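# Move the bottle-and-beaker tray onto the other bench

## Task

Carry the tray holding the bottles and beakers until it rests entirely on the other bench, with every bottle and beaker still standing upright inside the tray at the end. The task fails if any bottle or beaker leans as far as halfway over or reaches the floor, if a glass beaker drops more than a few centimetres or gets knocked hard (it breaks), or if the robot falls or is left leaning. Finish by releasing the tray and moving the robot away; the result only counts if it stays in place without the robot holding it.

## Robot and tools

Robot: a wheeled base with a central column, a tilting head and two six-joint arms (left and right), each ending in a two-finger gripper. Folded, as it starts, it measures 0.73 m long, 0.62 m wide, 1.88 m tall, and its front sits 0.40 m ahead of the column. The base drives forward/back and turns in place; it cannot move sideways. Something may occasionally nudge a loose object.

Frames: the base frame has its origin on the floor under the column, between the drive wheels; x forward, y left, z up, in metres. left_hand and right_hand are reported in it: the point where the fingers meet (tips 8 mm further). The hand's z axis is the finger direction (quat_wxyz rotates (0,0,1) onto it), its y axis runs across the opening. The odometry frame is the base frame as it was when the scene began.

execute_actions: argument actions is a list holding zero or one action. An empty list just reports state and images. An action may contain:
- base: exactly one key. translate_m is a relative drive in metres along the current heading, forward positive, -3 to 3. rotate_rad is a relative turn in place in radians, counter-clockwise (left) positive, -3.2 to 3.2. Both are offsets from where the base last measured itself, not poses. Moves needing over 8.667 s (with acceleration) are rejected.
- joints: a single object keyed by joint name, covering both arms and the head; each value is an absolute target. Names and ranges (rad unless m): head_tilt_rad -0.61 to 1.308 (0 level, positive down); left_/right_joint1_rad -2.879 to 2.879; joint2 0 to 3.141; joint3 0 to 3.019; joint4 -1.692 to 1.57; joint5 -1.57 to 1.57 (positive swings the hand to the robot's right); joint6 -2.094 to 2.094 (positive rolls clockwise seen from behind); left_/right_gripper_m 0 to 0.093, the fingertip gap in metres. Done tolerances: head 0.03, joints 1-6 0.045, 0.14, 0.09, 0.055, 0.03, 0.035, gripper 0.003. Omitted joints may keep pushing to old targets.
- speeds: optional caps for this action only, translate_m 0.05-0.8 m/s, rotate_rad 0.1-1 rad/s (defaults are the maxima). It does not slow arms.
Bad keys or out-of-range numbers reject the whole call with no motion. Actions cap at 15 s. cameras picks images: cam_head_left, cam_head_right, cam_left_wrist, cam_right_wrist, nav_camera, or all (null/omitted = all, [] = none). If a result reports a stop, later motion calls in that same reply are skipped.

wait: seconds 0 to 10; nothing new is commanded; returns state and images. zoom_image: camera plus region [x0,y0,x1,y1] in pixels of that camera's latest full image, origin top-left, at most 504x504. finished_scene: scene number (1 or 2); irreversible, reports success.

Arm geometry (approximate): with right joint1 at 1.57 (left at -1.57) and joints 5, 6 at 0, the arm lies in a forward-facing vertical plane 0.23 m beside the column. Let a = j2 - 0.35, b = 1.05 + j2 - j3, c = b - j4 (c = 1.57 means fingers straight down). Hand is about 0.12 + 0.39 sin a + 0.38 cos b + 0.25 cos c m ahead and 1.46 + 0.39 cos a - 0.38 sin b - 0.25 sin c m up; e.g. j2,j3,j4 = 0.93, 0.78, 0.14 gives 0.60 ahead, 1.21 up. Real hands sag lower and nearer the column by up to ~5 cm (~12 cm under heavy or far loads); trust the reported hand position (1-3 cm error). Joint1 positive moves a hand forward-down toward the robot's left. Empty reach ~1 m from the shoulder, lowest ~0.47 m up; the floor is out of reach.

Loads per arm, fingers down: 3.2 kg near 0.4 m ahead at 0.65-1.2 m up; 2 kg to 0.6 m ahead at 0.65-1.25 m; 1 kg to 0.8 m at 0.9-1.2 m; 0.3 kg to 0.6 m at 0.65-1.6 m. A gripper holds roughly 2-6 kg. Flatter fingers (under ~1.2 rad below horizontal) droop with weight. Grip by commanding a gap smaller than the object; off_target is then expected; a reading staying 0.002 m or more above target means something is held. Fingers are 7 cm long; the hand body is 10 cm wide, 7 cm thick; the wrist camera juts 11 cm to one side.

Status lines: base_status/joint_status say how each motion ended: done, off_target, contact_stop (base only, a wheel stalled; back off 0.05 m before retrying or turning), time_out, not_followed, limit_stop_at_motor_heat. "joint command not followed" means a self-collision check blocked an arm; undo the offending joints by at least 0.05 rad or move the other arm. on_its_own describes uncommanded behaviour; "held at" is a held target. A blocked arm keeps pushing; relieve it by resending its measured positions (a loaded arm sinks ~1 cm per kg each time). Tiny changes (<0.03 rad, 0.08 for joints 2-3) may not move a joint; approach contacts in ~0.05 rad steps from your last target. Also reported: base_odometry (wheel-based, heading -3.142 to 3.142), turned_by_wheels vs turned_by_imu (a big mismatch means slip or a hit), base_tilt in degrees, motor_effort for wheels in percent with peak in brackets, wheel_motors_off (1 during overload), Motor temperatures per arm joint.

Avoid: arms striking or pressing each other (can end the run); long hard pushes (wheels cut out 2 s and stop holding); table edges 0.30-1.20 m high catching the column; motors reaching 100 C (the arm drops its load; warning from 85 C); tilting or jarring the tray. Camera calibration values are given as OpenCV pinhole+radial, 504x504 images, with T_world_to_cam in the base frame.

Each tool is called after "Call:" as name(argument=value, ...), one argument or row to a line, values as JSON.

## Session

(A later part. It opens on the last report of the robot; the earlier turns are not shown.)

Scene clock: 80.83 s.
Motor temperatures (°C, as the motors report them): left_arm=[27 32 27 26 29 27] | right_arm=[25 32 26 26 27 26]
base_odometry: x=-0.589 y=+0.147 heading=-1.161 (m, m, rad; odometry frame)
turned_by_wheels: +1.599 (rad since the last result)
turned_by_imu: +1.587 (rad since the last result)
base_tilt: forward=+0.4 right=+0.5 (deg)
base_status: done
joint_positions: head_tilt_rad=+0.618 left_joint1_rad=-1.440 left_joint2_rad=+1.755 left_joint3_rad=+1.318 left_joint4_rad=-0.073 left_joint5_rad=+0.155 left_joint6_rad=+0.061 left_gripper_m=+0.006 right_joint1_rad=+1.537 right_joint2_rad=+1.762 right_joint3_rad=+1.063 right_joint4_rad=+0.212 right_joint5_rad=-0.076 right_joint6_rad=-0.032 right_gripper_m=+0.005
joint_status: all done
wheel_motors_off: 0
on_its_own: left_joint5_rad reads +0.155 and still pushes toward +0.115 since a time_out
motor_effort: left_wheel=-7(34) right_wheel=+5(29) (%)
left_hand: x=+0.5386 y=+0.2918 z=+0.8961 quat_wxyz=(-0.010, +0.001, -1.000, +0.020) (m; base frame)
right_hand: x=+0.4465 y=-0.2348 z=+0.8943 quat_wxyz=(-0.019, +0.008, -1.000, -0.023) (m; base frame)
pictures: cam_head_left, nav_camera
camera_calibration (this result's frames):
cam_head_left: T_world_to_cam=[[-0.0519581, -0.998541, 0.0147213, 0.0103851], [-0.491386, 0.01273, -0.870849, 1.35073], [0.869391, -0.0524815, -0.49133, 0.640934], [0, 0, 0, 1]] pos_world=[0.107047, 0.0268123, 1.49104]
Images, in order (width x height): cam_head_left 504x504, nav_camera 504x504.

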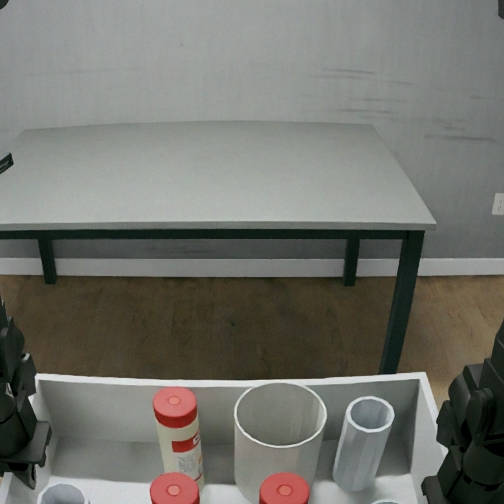

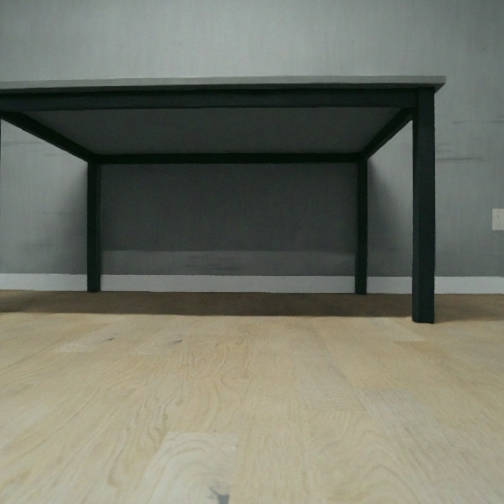

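Call:
execute_actions(
  actions=[
    {"base":{"translate_m":0.75},"speeds":{"translate_m":0.15},"joints":{"head_tilt_rad":0.9}},
  ],
  cameras=["cam_head_left","nav_camera","cam_left_wrist"],
)

Scene clock: 86.93 s.
Motor temperatures (°C, as the motors report them): left_arm=[27 33 27 26 30 27] | right_arm=[25 32 26 26 27 26]
base_odometry: x=-0.290 y=-0.541 heading=-1.160 (m, m, rad; odometry frame)
turned_by_wheels: +0.001 (rad since the last result)
turned_by_imu: -0.002 (rad since the last result)
base_tilt: forward=+0.4 right=+0.4 (deg)
base_status: done
joint_positions: head_tilt_rad=+0.901 left_joint1_rad=-1.440 left_joint2_rad=+1.754 left_joint3_rad=+1.325 left_joint4_rad=-0.071 left_joint5_rad=+0.155 left_joint6_rad=+0.060 left_gripper_m=+0.006 right_joint1_rad=+1.537 right_joint2_rad=+1.761 right_joint3_rad=+1.072 right_joint4_rad=+0.210 right_joint5_rad=-0.077 right_joint6_rad=-0.032 right_gripper_m=+0.005
joint_status: all done
wheel_motors_off: 0
on_its_own: left_joint5_rad reads +0.155 and still pushes toward +0.115 since a time_out
motor_effort: left_wheel=+2(52) right_wheel=-1(57) (%)
left_hand: x=+0.5440 y=+0.2921 z=+0.8969 quat_wxyz=(-0.015, +0.001, -1.000, +0.020) (m; base frame)
right_hand: x=+0.4523 y=-0.2348 z=+0.8939 quat_wxyz=(-0.023, +0.009, -0.999, -0.023) (m; base frame)
pictures: cam_head_left, cam_left_wrist, nav_camera
camera_calibration (this result's frames):
cam_head_left: T_world_to_cam=[[-0.0457702, -0.998541, 0.0286609, -0.0113912], [-0.715265, 0.01273, -0.698737, 1.09687], [0.697353, -0.0524815, -0.714804, 0.993685], [0, 0, 0, 1]] pos_world=[0.0910839, 0.0268123, 1.47704]
cam_left_wrist: T_world_to_cam=[[-0.0115807, -0.999589, 0.0262137, 0.277449], [-0.830099, 0.0242265, 0.557089, -0.0472467], [-0.557496, -0.0153085, -0.830039, 1.18019], [0, 0, 0, 1]] pos_world=[0.621944, 0.296547, 0.99865]
Images, in order (width x height): cam_head_left 504x504, cam_left_wrist 504x504, nav_camera 504x504.

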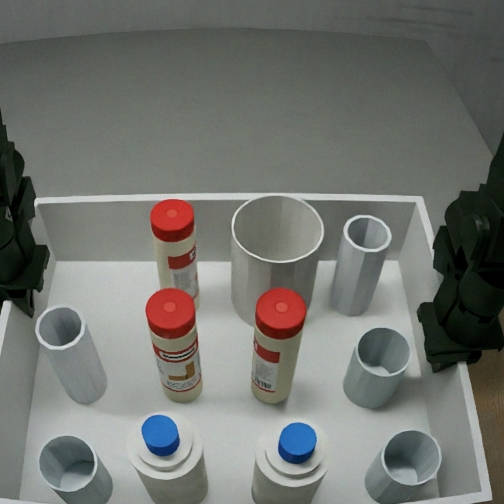

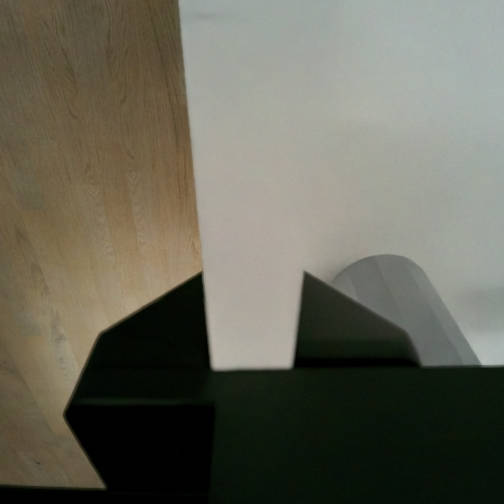

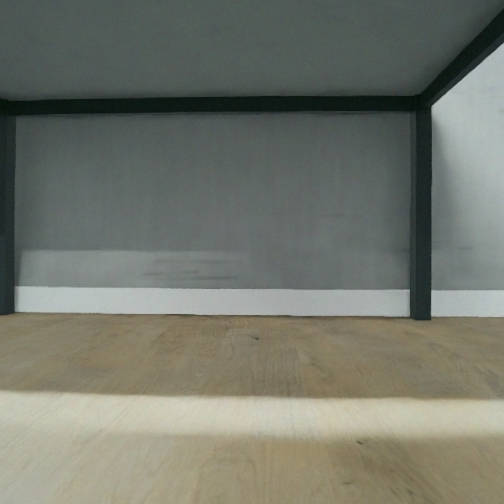

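Call:
execute_actions(
  actions=[
    {"base":{"translate_m":0.53},"speeds":{"translate_m":0.1},"joints":{"head_tilt_rad":1.2}},
  ],
)

Scene clock: 93.40 s.
Motor temperatures (°C, as the motors report them): left_arm=[27 33 27 26 30 27] | right_arm=[25 33 26 26 27 26]
base_odometry: x=-0.078 y=-1.027 heading=-1.160 (m, m, rad; odometry frame)
turned_by_wheels: +0.000 (rad since the last result)
turned_by_imu: -0.002 (rad since the last result)
base_tilt: forward=+0.4 right=+0.4 (deg)
base_status: done
joint_positions: head_tilt_rad=+1.198 left_joint1_rad=-1.440 left_joint2_rad=+1.753 left_joint3_rad=+1.325 left_joint4_rad=-0.072 left_joint5_rad=+0.155 left_joint6_rad=+0.060 left_gripper_m=+0.006 right_joint1_rad=+1.537 right_joint2_rad=+1.760 right_joint3_rad=+1.071 right_joint4_rad=+0.210 right_joint5_rad=-0.077 right_joint6_rad=-0.032 right_gripper_m=+0.005
joint_status: all done
wheel_motors_off: 0
on_its_own: left_joint5_rad reads +0.155 and still pushes toward +0.115 since a time_out
motor_effort: left_wheel=+0(43) right_wheel=+0(33) (%)
left_hand: x=+0.5440 y=+0.2921 z=+0.8972 quat_wxyz=(-0.015, +0.001, -1.000, +0.020) (m; base frame)
right_hand: x=+0.4521 y=-0.2347 z=+0.8944 quat_wxyz=(-0.023, +0.009, -0.999, -0.023) (m; base frame)
pictures: cam_head_left, cam_head_right, cam_left_wrist, cam_right_wrist, nav_camera
camera_calibration (this result's frames):
cam_head_left: T_world_to_cam=[[-0.035371, -0.998541, 0.0408075, -0.030617], [-0.888524, 0.01273, -0.458654, 0.735807], [0.457465, -0.0524815, -0.887678, 1.2719], [0, 0, 0, 1]] pos_world=[0.0708468, 0.0268123, 1.46777]
cam_head_right: T_world_to_cam=[[-0.0298261, -0.998536, 0.0451201, -0.105528], [-0.895705, 0.00666474, -0.444599, 0.710358], [0.443648, -0.0536749, -0.894592, 1.28073], [0, 0, 0, 1]] pos_world=[0.0649314, -0.041365, 1.46631]
cam_left_wrist: T_world_to_cam=[[-0.0119089, -0.999585, 0.0262317, 0.277569], [-0.829889, 0.0245145, 0.55739, -0.0478766], [-0.557802, -0.0151314, -0.829836, 1.18037], [0, 0, 0, 1]] pos_world=[0.621988, 0.296488, 0.998922]
cam_right_wrist: T_world_to_cam=[[0.0194748, -0.997891, -0.0619146, -0.182678], [-0.834605, -0.0503229, 0.548545, -0.119163], [-0.550504, 0.0409915, -0.833826, 1.12946], [0, 0, 0, 1]] pos_world=[0.525874, -0.234587, 0.995826]
Images, in order (width x height): cam_head_left 504x504, cam_head_right 504x504, cam_left_wrist 504x504, cam_right_wrist 504x504, nav_camera 504x504.

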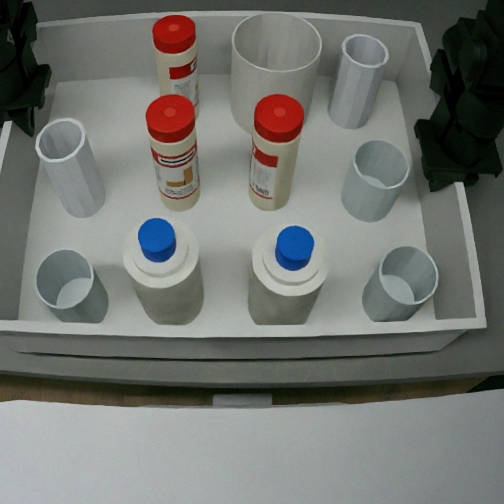

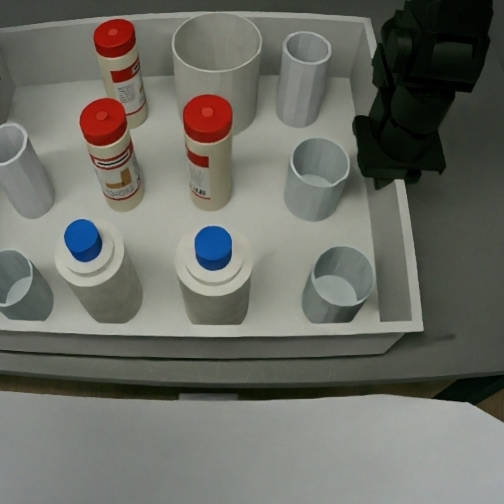

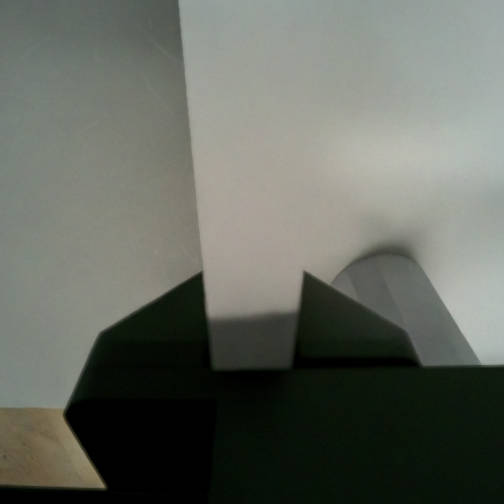

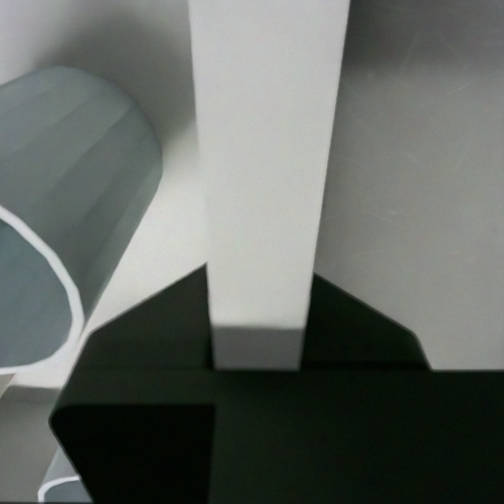

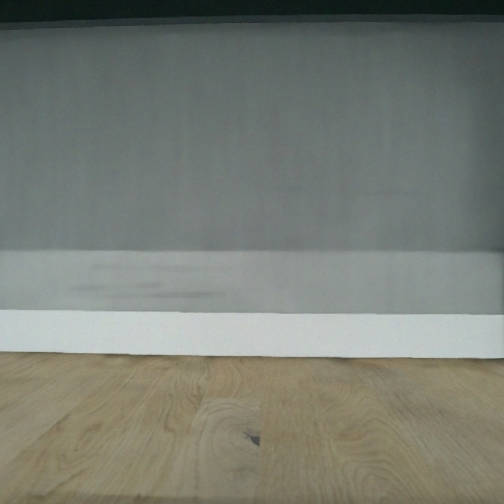

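Call:
execute_actions(
  actions=[
    {"base":{"translate_m":0.07},"speeds":{"translate_m":0.08}},
  ],
  cameras=["cam_head_right"],
)

Call:
execute_actions(
  actions=[
    {"joints":{"left_joint2_rad":1.76,"left_joint3_rad":1.35,"right_joint2_rad":1.76,"right_joint3_rad":1.08}},
  ],
  cameras=["cam_head_right"],
)

Scene clock: 95.23 s.
Motor temperatures (°C, as the motors report them): left_arm=[27 33 27 26 31 27] | right_arm=[25 33 26 26 27 26]
base_odometry: x=-0.050 y=-1.091 heading=-1.160 (m, m, rad; odometry frame)
turned_by_wheels: +0.000 (rad since the last result)
turned_by_imu: -0.001 (rad since the last result)
base_tilt: forward=+0.4 right=+0.4 (deg)
base_status: done
joint_positions: head_tilt_rad=+1.199 left_joint1_rad=-1.440 left_joint2_rad=+1.753 left_joint3_rad=+1.323 left_joint4_rad=-0.071 left_joint5_rad=+0.155 left_joint6_rad=+0.060 left_gripper_m=+0.006 right_joint1_rad=+1.537 right_joint2_rad=+1.760 right_joint3_rad=+1.070 right_joint4_rad=+0.210 right_joint5_rad=-0.077 right_joint6_rad=-0.032 right_gripper_m=+0.005
joint_status: not commanded
wheel_motors_off: 0
on_its_own: left_joint5_rad reads +0.155 and still pushes toward +0.115 since a time_out
motor_effort: left_wheel=+0(42) right_wheel=+0(36) (%)
left_hand: x=+0.5436 y=+0.2920 z=+0.8973 quat_wxyz=(-0.014, +0.001, -1.000, +0.020) (m; base frame)
right_hand: x=+0.4514 y=-0.2347 z=+0.8944 quat_wxyz=(-0.023, +0.009, -0.999, -0.023) (m; base frame)
pictures: cam_head_right
camera_calibration (this result's frames):
cam_head_right: T_world_to_cam=[[-0.0297957, -0.998536, 0.0451401, -0.10556], [-0.896004, 0.00666474, -0.443997, 0.709444], [0.443046, -0.0536749, -0.894891, 1.28122], [0, 0, 0, 1]] pos_world=[0.0648818, -0.041365, 1.4663]
Images, in order (width x height): cam_head_right 504x504.

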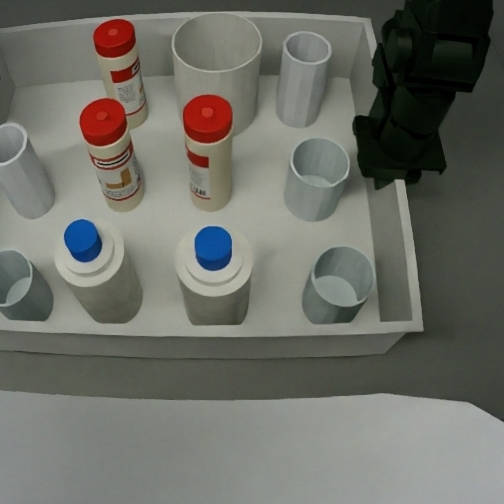

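Scene clock: 96.03 s.
Motor temperatures (°C, as the motors report them): left_arm=[27 33 27 26 31 27] | right_arm=[25 33 26 26 27 26]
base_odometry: x=-0.050 y=-1.091 heading=-1.160 (m, m, rad; odometry frame)
turned_by_wheels: +0.000 (rad since the last result)
turned_by_imu: +0.000 (rad since the last result)
base_tilt: forward=+0.4 right=+0.4 (deg)
base_status: not commanded
joint_positions: head_tilt_rad=+1.199 left_joint1_rad=-1.443 left_joint2_rad=+1.807 left_joint3_rad=+1.364 left_joint4_rad=-0.069 left_joint5_rad=+0.156 left_joint6_rad=+0.058 left_gripper_m=+0.006 right_joint1_rad=+1.537 right_joint2_rad=+1.808 right_joint3_rad=+1.109 right_joint4_rad=+0.210 right_joint5_rad=-0.074 right_joint6_rad=-0.034 right_gripper_m=+0.005
joint_status: all done
wheel_motors_off: 0
on_its_own: left_joint5_rad reads +0.156 and still pushes toward +0.115 since a time_out
motor_effort: left_wheel=+1(1) right_wheel=+0(0) (%)
left_hand: x=+0.5387 y=+0.2914 z=+0.8761 quat_wxyz=(-0.009, +0.002, -1.000, +0.022) (m; base frame)
right_hand: x=+0.4479 y=-0.2356 z=+0.8765 quat_wxyz=(-0.018, +0.010, -1.000, -0.022) (m; base frame)
pictures: cam_head_right
camera_calibration (this result's frames):
cam_head_right: T_world_to_cam=[[-0.0297957, -0.998536, 0.0451401, -0.10556], [-0.896004, 0.00666474, -0.443997, 0.709444], [0.443046, -0.0536749, -0.894891, 1.28122], [0, 0, 0, 1]] pos_world=[0.0648818, -0.041365, 1.4663]
Images, in order (width x height): cam_head_right 504x504.

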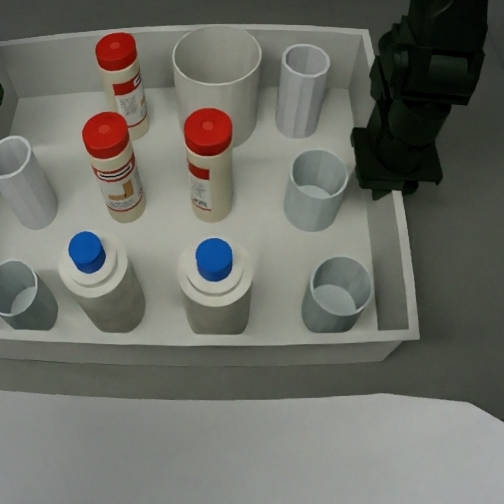

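Call:
execute_actions(
  actions=[
    {"joints":{"left_joint2_rad":1.82,"left_joint3_rad":1.39,"right_joint2_rad":1.82,"right_joint3_rad":1.125}},
  ],
  cameras=[],
)

Call:
execute_actions(
  actions=[
    {"joints":{"left_joint2_rad":1.87,"left_joint3_rad":1.42,"right_joint2_rad":1.87,"right_joint3_rad":1.16}},
  ],
  cameras=["cam_head_right"],
)

Scene clock: 97.13 s.
Motor temperatures (°C, as the motors report them): left_arm=[27 33 27 26 31 27] | right_arm=[25 33 26 26 27 26]
base_odometry: x=-0.050 y=-1.091 heading=-1.160 (m, m, rad; odometry frame)
turned_by_wheels: +0.000 (rad since the last result)
turned_by_imu: +0.000 (rad since the last result)
base_tilt: forward=+0.4 right=+0.4 (deg)
base_status: not commanded
joint_positions: head_tilt_rad=+1.199 left_joint1_rad=-1.445 left_joint2_rad=+1.868 left_joint3_rad=+1.406 left_joint4_rad=-0.068 left_joint5_rad=+0.155 left_joint6_rad=+0.057 left_gripper_m=+0.006 right_joint1_rad=+1.538 right_joint2_rad=+1.870 right_joint3_rad=+1.155 right_joint4_rad=+0.210 right_joint5_rad=-0.073 right_joint6_rad=-0.037 right_gripper_m=+0.005
joint_status: all done
wheel_motors_off: 0
on_its_own: left_joint5_rad reads +0.155 and still pushes toward +0.115 since a time_out
motor_effort: left_wheel=+0(1) right_wheel=+0(1) (%)
left_hand: x=+0.5290 y=+0.2919 z=+0.8523 quat_wxyz=(+0.000, +0.003, -1.000, +0.024) (m; base frame)
right_hand: x=+0.4403 y=-0.2357 z=+0.8539 quat_wxyz=(-0.010, +0.011, -1.000, -0.022) (m; base frame)
pictures: none
No camera images: the call's "cameras" was empty. Leave "cameras" out to get every camera's image.

Scene clock: 97.87 s.
Motor temperatures (°C, as the motors report them): left_arm=[27 33 27 26 31 27] | right_arm=[25 33 26 26 27 26]
base_odometry: x=-0.050 y=-1.091 heading=-1.160 (m, m, rad; odometry frame)
turned_by_wheels: +0.000 (rad since the last result)
turned_by_imu: +0.000 (rad since the last result)
base_tilt: forward=+0.4 right=+0.4 (deg)
base_status: not commanded
joint_positions: head_tilt_rad=+1.199 left_joint1_rad=-1.447 left_joint2_rad=+1.909 left_joint3_rad=+1.436 left_joint4_rad=-0.067 left_joint5_rad=+0.155 left_joint6_rad=+0.056 left_gripper_m=+0.005 right_joint1_rad=+1.539 right_joint2_rad=+1.915 right_joint3_rad=+1.192 right_joint4_rad=+0.209 right_joint5_rad=-0.075 right_joint6_rad=-0.038 right_gripper_m=+0.005
joint_status: all done
wheel_motors_off: 0
on_its_own: left_joint5_rad reads +0.155 and still pushes toward +0.115 since a time_out
motor_effort: left_wheel=+1(2) right_wheel=+0(1) (%)
left_hand: x=+0.5230 y=+0.2925 z=+0.8362 quat_wxyz=(+0.005, +0.004, -1.000, +0.024) (m; base frame)
right_hand: x=+0.4358 y=-0.2356 z=+0.8373 quat_wxyz=(-0.006, +0.011, -1.000, -0.023) (m; base frame)
pictures: cam_head_right
camera_calibration (this result's frames):
cam_head_right: T_world_to_cam=[[-0.0297957, -0.998536, 0.0451401, -0.10556], [-0.896004, 0.00666474, -0.443997, 0.709444], [0.443046, -0.0536749, -0.894891, 1.28122], [0, 0, 0, 1]] pos_world=[0.0648818, -0.041365, 1.4663]
Images, in order (width x height): cam_head_right 504x504.

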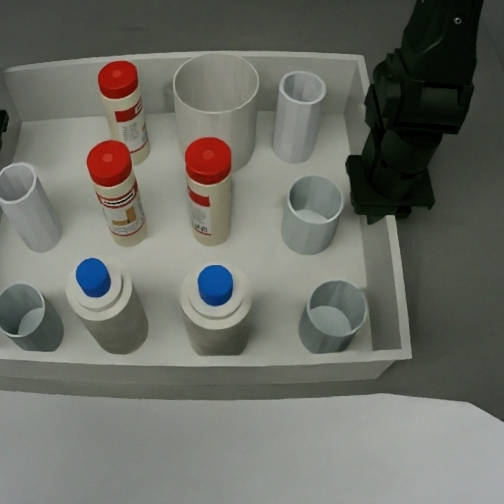

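Call:
execute_actions(
  actions=[
    {"joints":{"left_joint2_rad":1.92,"left_joint3_rad":1.44,"right_joint2_rad":1.92,"right_joint3_rad":1.19}},
  ],
  cameras=[],
)

Call:
execute_actions(
  actions=[
    {"joints":{"left_joint2_rad":1.96,"right_joint2_rad":1.96}},
  ],
  cameras=["cam_head_right"],
)

Scene clock: 99.00 s.
Motor temperatures (°C, as the motors report them): left_arm=[27 33 27 26 31 27] | right_arm=[25 32 26 26 27 26]
base_odometry: x=-0.050 y=-1.091 heading=-1.160 (m, m, rad; odometry frame)
turned_by_wheels: +0.000 (rad since the last result)
turned_by_imu: +0.000 (rad since the last result)
base_tilt: forward=+0.4 right=+0.5 (deg)
base_status: not commanded
joint_positions: head_tilt_rad=+1.199 left_joint1_rad=-1.447 left_joint2_rad=+1.932 left_joint3_rad=+1.450 left_joint4_rad=-0.083 left_joint5_rad=+0.154 left_joint6_rad=+0.056 left_gripper_m=+0.005 right_joint1_rad=+1.539 right_joint2_rad=+1.932 right_joint3_rad=+1.203 right_joint4_rad=+0.192 right_joint5_rad=-0.075 right_joint6_rad=-0.041 right_gripper_m=+0.005
joint_status: all done
wheel_motors_off: 0
on_its_own: left_joint5_rad reads +0.154 and still pushes toward +0.115 since a time_out
motor_effort: left_wheel=+1(2) right_wheel=+1(2) (%)
left_hand: x=+0.5126 y=+0.2926 z=+0.8271 quat_wxyz=(+0.018, +0.006, -1.000, +0.025) (m; base frame)
right_hand: x=+0.4276 y=-0.2351 z=+0.8311 quat_wxyz=(+0.006, +0.012, -1.000, -0.024) (m; base frame)
pictures: none
No camera images: the call's "cameras" was empty. Leave "cameras" out to get every camera's image.

Scene clock: 99.53 s.
Motor temperatures (°C, as the motors report them): left_arm=[27 33 27 26 31 27] | right_arm=[25 32 26 26 27 26]
base_odometry: x=-0.050 y=-1.091 heading=-1.160 (m, m, rad; odometry frame)
turned_by_wheels: +0.000 (rad since the last result)
turned_by_imu: +0.000 (rad since the last result)
base_tilt: forward=+0.4 right=+0.4 (deg)
base_status: not commanded
joint_positions: head_tilt_rad=+1.199 left_joint1_rad=-1.447 left_joint2_rad=+1.934 left_joint3_rad=+1.450 left_joint4_rad=-0.083 left_joint5_rad=+0.154 left_joint6_rad=+0.056 left_gripper_m=+0.005 right_joint1_rad=+1.539 right_joint2_rad=+1.934 right_joint3_rad=+1.203 right_joint4_rad=+0.192 right_joint5_rad=-0.075 right_joint6_rad=-0.041 right_gripper_m=+0.005
joint_status: all done
wheel_motors_off: 0
on_its_own: left_joint5_rad reads +0.154 and still pushes toward +0.115 since a time_out
motor_effort: left_wheel=+1(1) right_wheel=+1(0) (%)
left_hand: x=+0.5114 y=+0.2926 z=+0.8264 quat_wxyz=(+0.019, +0.006, -1.000, +0.025) (m; base frame)
right_hand: x=+0.4262 y=-0.2351 z=+0.8304 quat_wxyz=(+0.007, +0.012, -1.000, -0.024) (m; base frame)
pictures: cam_head_right
camera_calibration (this result's frames):
cam_head_right: T_world_to_cam=[[-0.0297957, -0.998536, 0.0451401, -0.10556], [-0.896004, 0.00666474, -0.443997, 0.709445], [0.443046, -0.0536749, -0.894891, 1.28122], [0, 0, 0, 1]] pos_world=[0.0648818, -0.041365, 1.4663]
Images, in order (width x height): cam_head_right 504x504.

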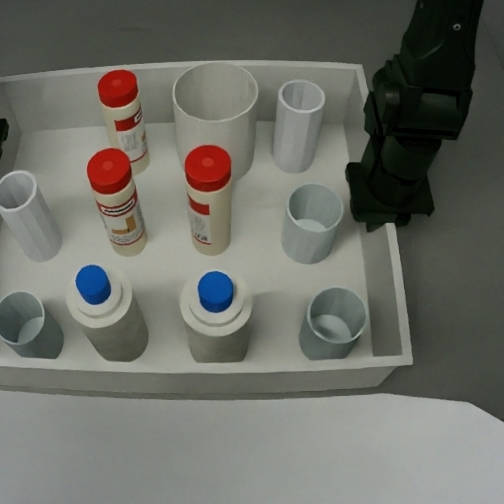

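Call:
execute_actions(
  actions=[
    {"joints":{"left_gripper_m":0.032,"right_gripper_m":0.032,"left_joint5_rad":0.154,"right_joint5_rad":-0.075,"left_joint2_rad":1.934,"right_joint2_rad":1.934}},
  ],
  cameras=["cam_left_wrist","cam_right_wrist"],
)

Call:
execute_actions(
  actions=[
    {"joints":{"left_joint2_rad":1.76,"left_joint3_rad":1.33,"right_joint2_rad":1.77,"right_joint3_rad":1.07}},
  ],
  cameras=["cam_head_left","cam_left_wrist","cam_right_wrist"],
)

Scene clock: 100.50 s.
Motor temperatures (°C, as the motors report them): left_arm=[27 33 27 26 31 27] | right_arm=[25 32 26 26 27 26]
base_odometry: x=-0.050 y=-1.091 heading=-1.160 (m, m, rad; odometry frame)
turned_by_wheels: +0.000 (rad since the last result)
turned_by_imu: +0.000 (rad since the last result)
base_tilt: forward=+0.4 right=+0.4 (deg)
base_status: not commanded
joint_positions: head_tilt_rad=+1.199 left_joint1_rad=-1.448 left_joint2_rad=+1.933 left_joint3_rad=+1.450 left_joint4_rad=-0.090 left_joint5_rad=+0.154 left_joint6_rad=+0.056 left_gripper_m=+0.032 right_joint1_rad=+1.543 right_joint2_rad=+1.934 right_joint3_rad=+1.201 right_joint4_rad=+0.192 right_joint5_rad=-0.073 right_joint6_rad=-0.041 right_gripper_m=+0.032
joint_status: all done
wheel_motors_off: 0
motor_effort: left_wheel=+1(1) right_wheel=+1(0) (%)
left_hand: x=+0.5104 y=+0.2919 z=+0.8269 quat_wxyz=(+0.022, +0.006, -0.999, +0.025) (m; base frame)
right_hand: x=+0.4248 y=-0.2329 z=+0.8306 quat_wxyz=(+0.008, +0.013, -1.000, -0.025) (m; base frame)
pictures: cam_left_wrist, cam_right_wrist
camera_calibration (this result's frames):
cam_left_wrist: T_world_to_cam=[[-0.00100517, -0.999311, 0.0371014, 0.264225], [-0.78728, 0.0236674, 0.616141, -0.106658], [-0.616595, -0.0285899, -0.786761, 1.10157], [0, 0, 0, 1]] pos_world=[0.595521, 0.298061, 0.92259]
cam_right_wrist: T_world_to_cam=[[0.025224, -0.997545, -0.0653231, -0.183791], [-0.798388, -0.0594262, 0.599203, -0.166443], [-0.601614, 0.0370389, -0.797927, 1.05215], [0, 0, 0, 1]] pos_world=[0.504736, -0.232201, 0.927263]
Images, in order (width x height): cam_left_wrist 504x504, cam_right_wrist 504x504.

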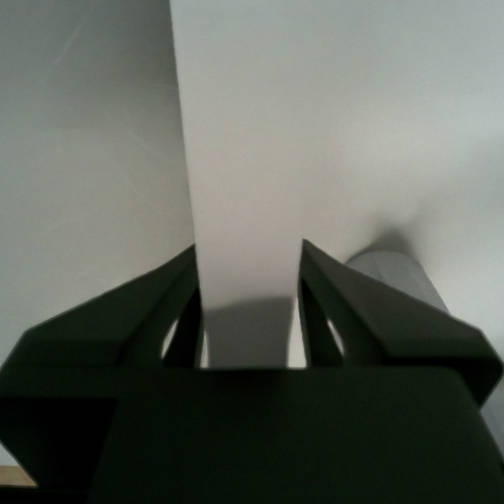

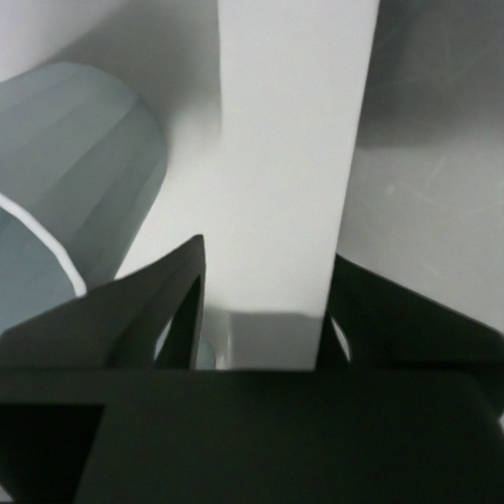

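Scene clock: 101.53 s.
Motor temperatures (°C, as the motors report them): left_arm=[27 33 27 26 31 27] | right_arm=[25 32 26 26 27 26]
base_odometry: x=-0.050 y=-1.091 heading=-1.160 (m, m, rad; odometry frame)
turned_by_wheels: +0.000 (rad since the last result)
turned_by_imu: +0.000 (rad since the last result)
base_tilt: forward=+0.4 right=+0.4 (deg)
base_status: not commanded
joint_positions: head_tilt_rad=+1.199 left_joint1_rad=-1.448 left_joint2_rad=+1.747 left_joint3_rad=+1.335 left_joint4_rad=-0.101 left_joint5_rad=+0.154 left_joint6_rad=+0.056 left_gripper_m=+0.032 right_joint1_rad=+1.543 right_joint2_rad=+1.765 right_joint3_rad=+1.077 right_joint4_rad=+0.191 right_joint5_rad=-0.073 right_joint6_rad=-0.041 right_gripper_m=+0.032
joint_status: all done
wheel_motors_off: 0
motor_effort: left_wheel=+0(2) right_wheel=+1(1) (%)
left_hand: x=+0.5465 y=+0.2864 z=+0.8995 quat_wxyz=(-0.008, +0.002, -1.000, +0.024) (m; base frame)
right_hand: x=+0.4476 y=-0.2317 z=+0.8921 quat_wxyz=(-0.013, +0.014, -1.000, -0.024) (m; base frame)
pictures: cam_head_left, cam_left_wrist, cam_right_wrist
camera_calibration (this result's frames):
cam_head_left: T_world_to_cam=[[-0.0353435, -0.998541, 0.0408313, -0.030655], [-0.888832, 0.01273, -0.458056, 0.734901], [0.456868, -0.0524815, -0.887985, 1.27241], [0, 0, 0, 1]] pos_world=[0.0707982, 0.0268123, 1.46776]
cam_left_wrist: T_world_to_cam=[[-0.00940157, -0.999406, 0.0331443, 0.264206], [-0.82212, 0.026594, 0.568693, -0.0619512], [-0.569237, -0.021902, -0.821882, 1.18459], [0, 0, 0, 1]] pos_world=[0.625863, 0.291641, 1.00007]
cam_right_wrist: T_world_to_cam=[[0.0290443, -0.997556, -0.0635514, -0.182472], [-0.823397, -0.059923, 0.564293, -0.142769], [-0.566722, 0.0359386, -0.823125, 1.12155], [0, 0, 0, 1]] pos_world=[0.523349, -0.230887, 0.992139]
Images, in order (width x height): cam_head_left 504x504, cam_left_wrist 504x504, cam_right_wrist 504x504.

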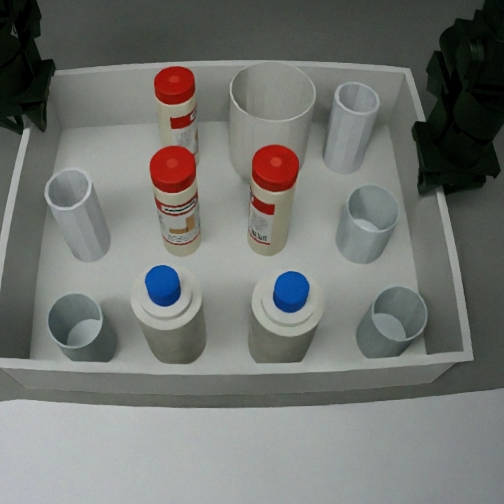

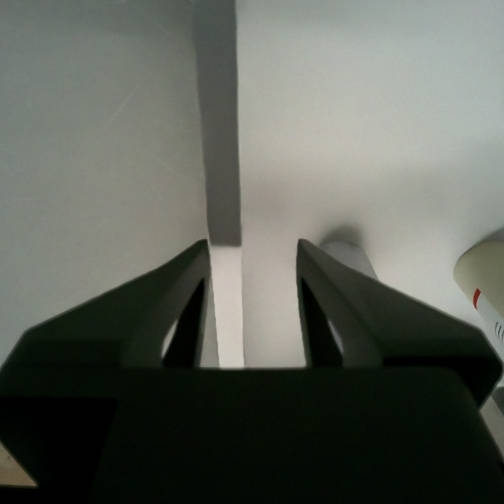

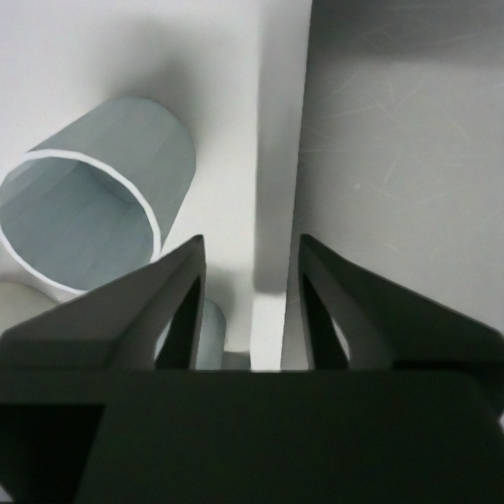

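Raise further, then back off.

Call:
execute_actions(
  actions=[
    {"joints":{"left_joint2_rad":1.4,"left_joint3_rad":1.05,"right_joint2_rad":1.4,"right_joint3_rad":0.85}},
  ],
  cameras=[],
)

Call:
execute_actions(
  actions=[
    {"base":{"translate_m":-0.9},"joints":{"head_tilt_rad":0.7}},
  ],
  cameras=["cam_head_left","nav_camera"],
)

Scene clock: 103.03 s.
Motor temperatures (°C, as the motors report them): left_arm=[27 33 27 26 30 27] | right_arm=[25 32 26 26 27 26]
base_odometry: x=-0.050 y=-1.091 heading=-1.160 (m, m, rad; odometry frame)
turned_by_wheels: +0.000 (rad since the last result)
turned_by_imu: +0.000 (rad since the last result)
base_tilt: forward=+0.4 right=+0.4 (deg)
base_status: not commanded
joint_positions: head_tilt_rad=+1.199 left_joint1_rad=-1.448 left_joint2_rad=+1.386 left_joint3_rad=+1.056 left_joint4_rad=-0.101 left_joint5_rad=+0.154 left_joint6_rad=+0.056 left_gripper_m=+0.032 right_joint1_rad=+1.543 right_joint2_rad=+1.382 right_joint3_rad=+0.852 right_joint4_rad=+0.188 right_joint5_rad=-0.073 right_joint6_rad=-0.041 right_gripper_m=+0.032
joint_status: all done
wheel_motors_off: 0
motor_effort: left_wheel=+0(1) right_wheel=+0(1) (%)
left_hand: x=+0.5507 y=+0.2722 z=+1.0343 quat_wxyz=(-0.048, -0.003, -0.999, +0.021) (m; base frame)
right_hand: x=+0.4968 y=-0.2290 z=+1.0290 quat_wxyz=(-0.091, +0.018, -0.995, -0.022) (m; base frame)
pictures: none
No camera images: the call's "cameras" was empty. Leave "cameras" out to get every camera's image.

Scene clock: 106.03 s.
Motor temperatures (°C, as the motors report them): left_arm=[27 32 27 26 30 27] | right_arm=[25 32 26 26 27 26]
base_odometry: x=-0.410 y=-0.266 heading=-1.159 (m, m, rad; odometry frame)
turned_by_wheels: +0.001 (rad since the last result)
turned_by_imu: +0.001 (rad since the last result)
base_tilt: forward=+0.4 right=+0.4 (deg)
base_status: done
joint_positions: head_tilt_rad=+0.716 left_joint1_rad=-1.448 left_joint2_rad=+1.390 left_joint3_rad=+1.051 left_joint4_rad=-0.101 left_joint5_rad=+0.154 left_joint6_rad=+0.056 left_gripper_m=+0.032 right_joint1_rad=+1.543 right_joint2_rad=+1.387 right_joint3_rad=+0.846 right_joint4_rad=+0.188 right_joint5_rad=-0.073 right_joint6_rad=-0.041 right_gripper_m=+0.032
joint_status: all done
wheel_motors_off: 0
motor_effort: left_wheel=+1(56) right_wheel=-1(35) (%)
left_hand: x=+0.5460 y=+0.2721 z=+1.0323 quat_wxyz=(-0.044, -0.003, -0.999, +0.021) (m; base frame)
right_hand: x=+0.4913 y=-0.2288 z=+1.0270 quat_wxyz=(-0.086, +0.018, -0.996, -0.022) (m; base frame)
pictures: cam_head_left, nav_camera
camera_calibration (this result's frames):
cam_head_left: T_world_to_cam=[[-0.0502572, -0.998541, 0.019763, 0.00253591], [-0.5747, 0.01273, -0.818265, 1.27392], [0.81682, -0.0524815, -0.574501, 0.771645], [0, 0, 0, 1]] pos_world=[0.101952, 0.0268123, 1.48566]
Images, in order (width x height): cam_head_left 504x504, nav_camera 504x504.

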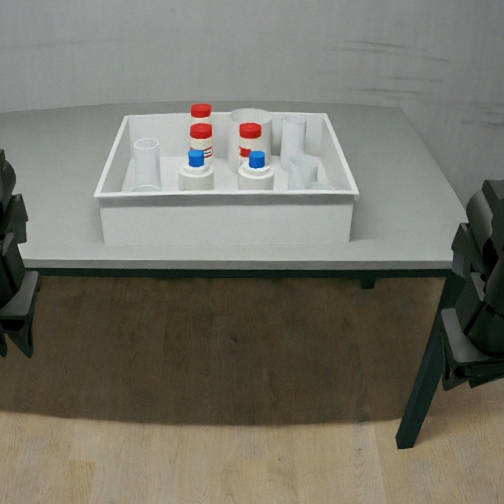

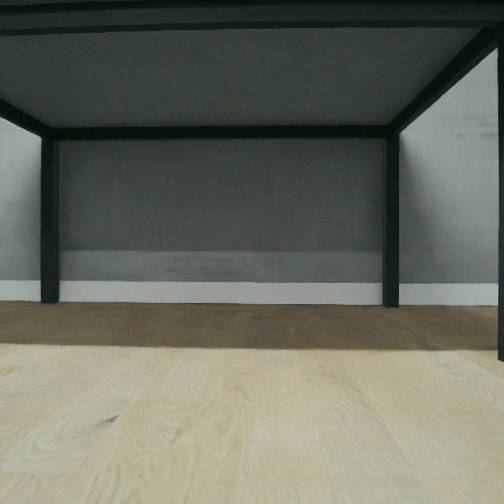

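Call:
finished_scene(
  scene=1,
)

The scene is finished: the task was done.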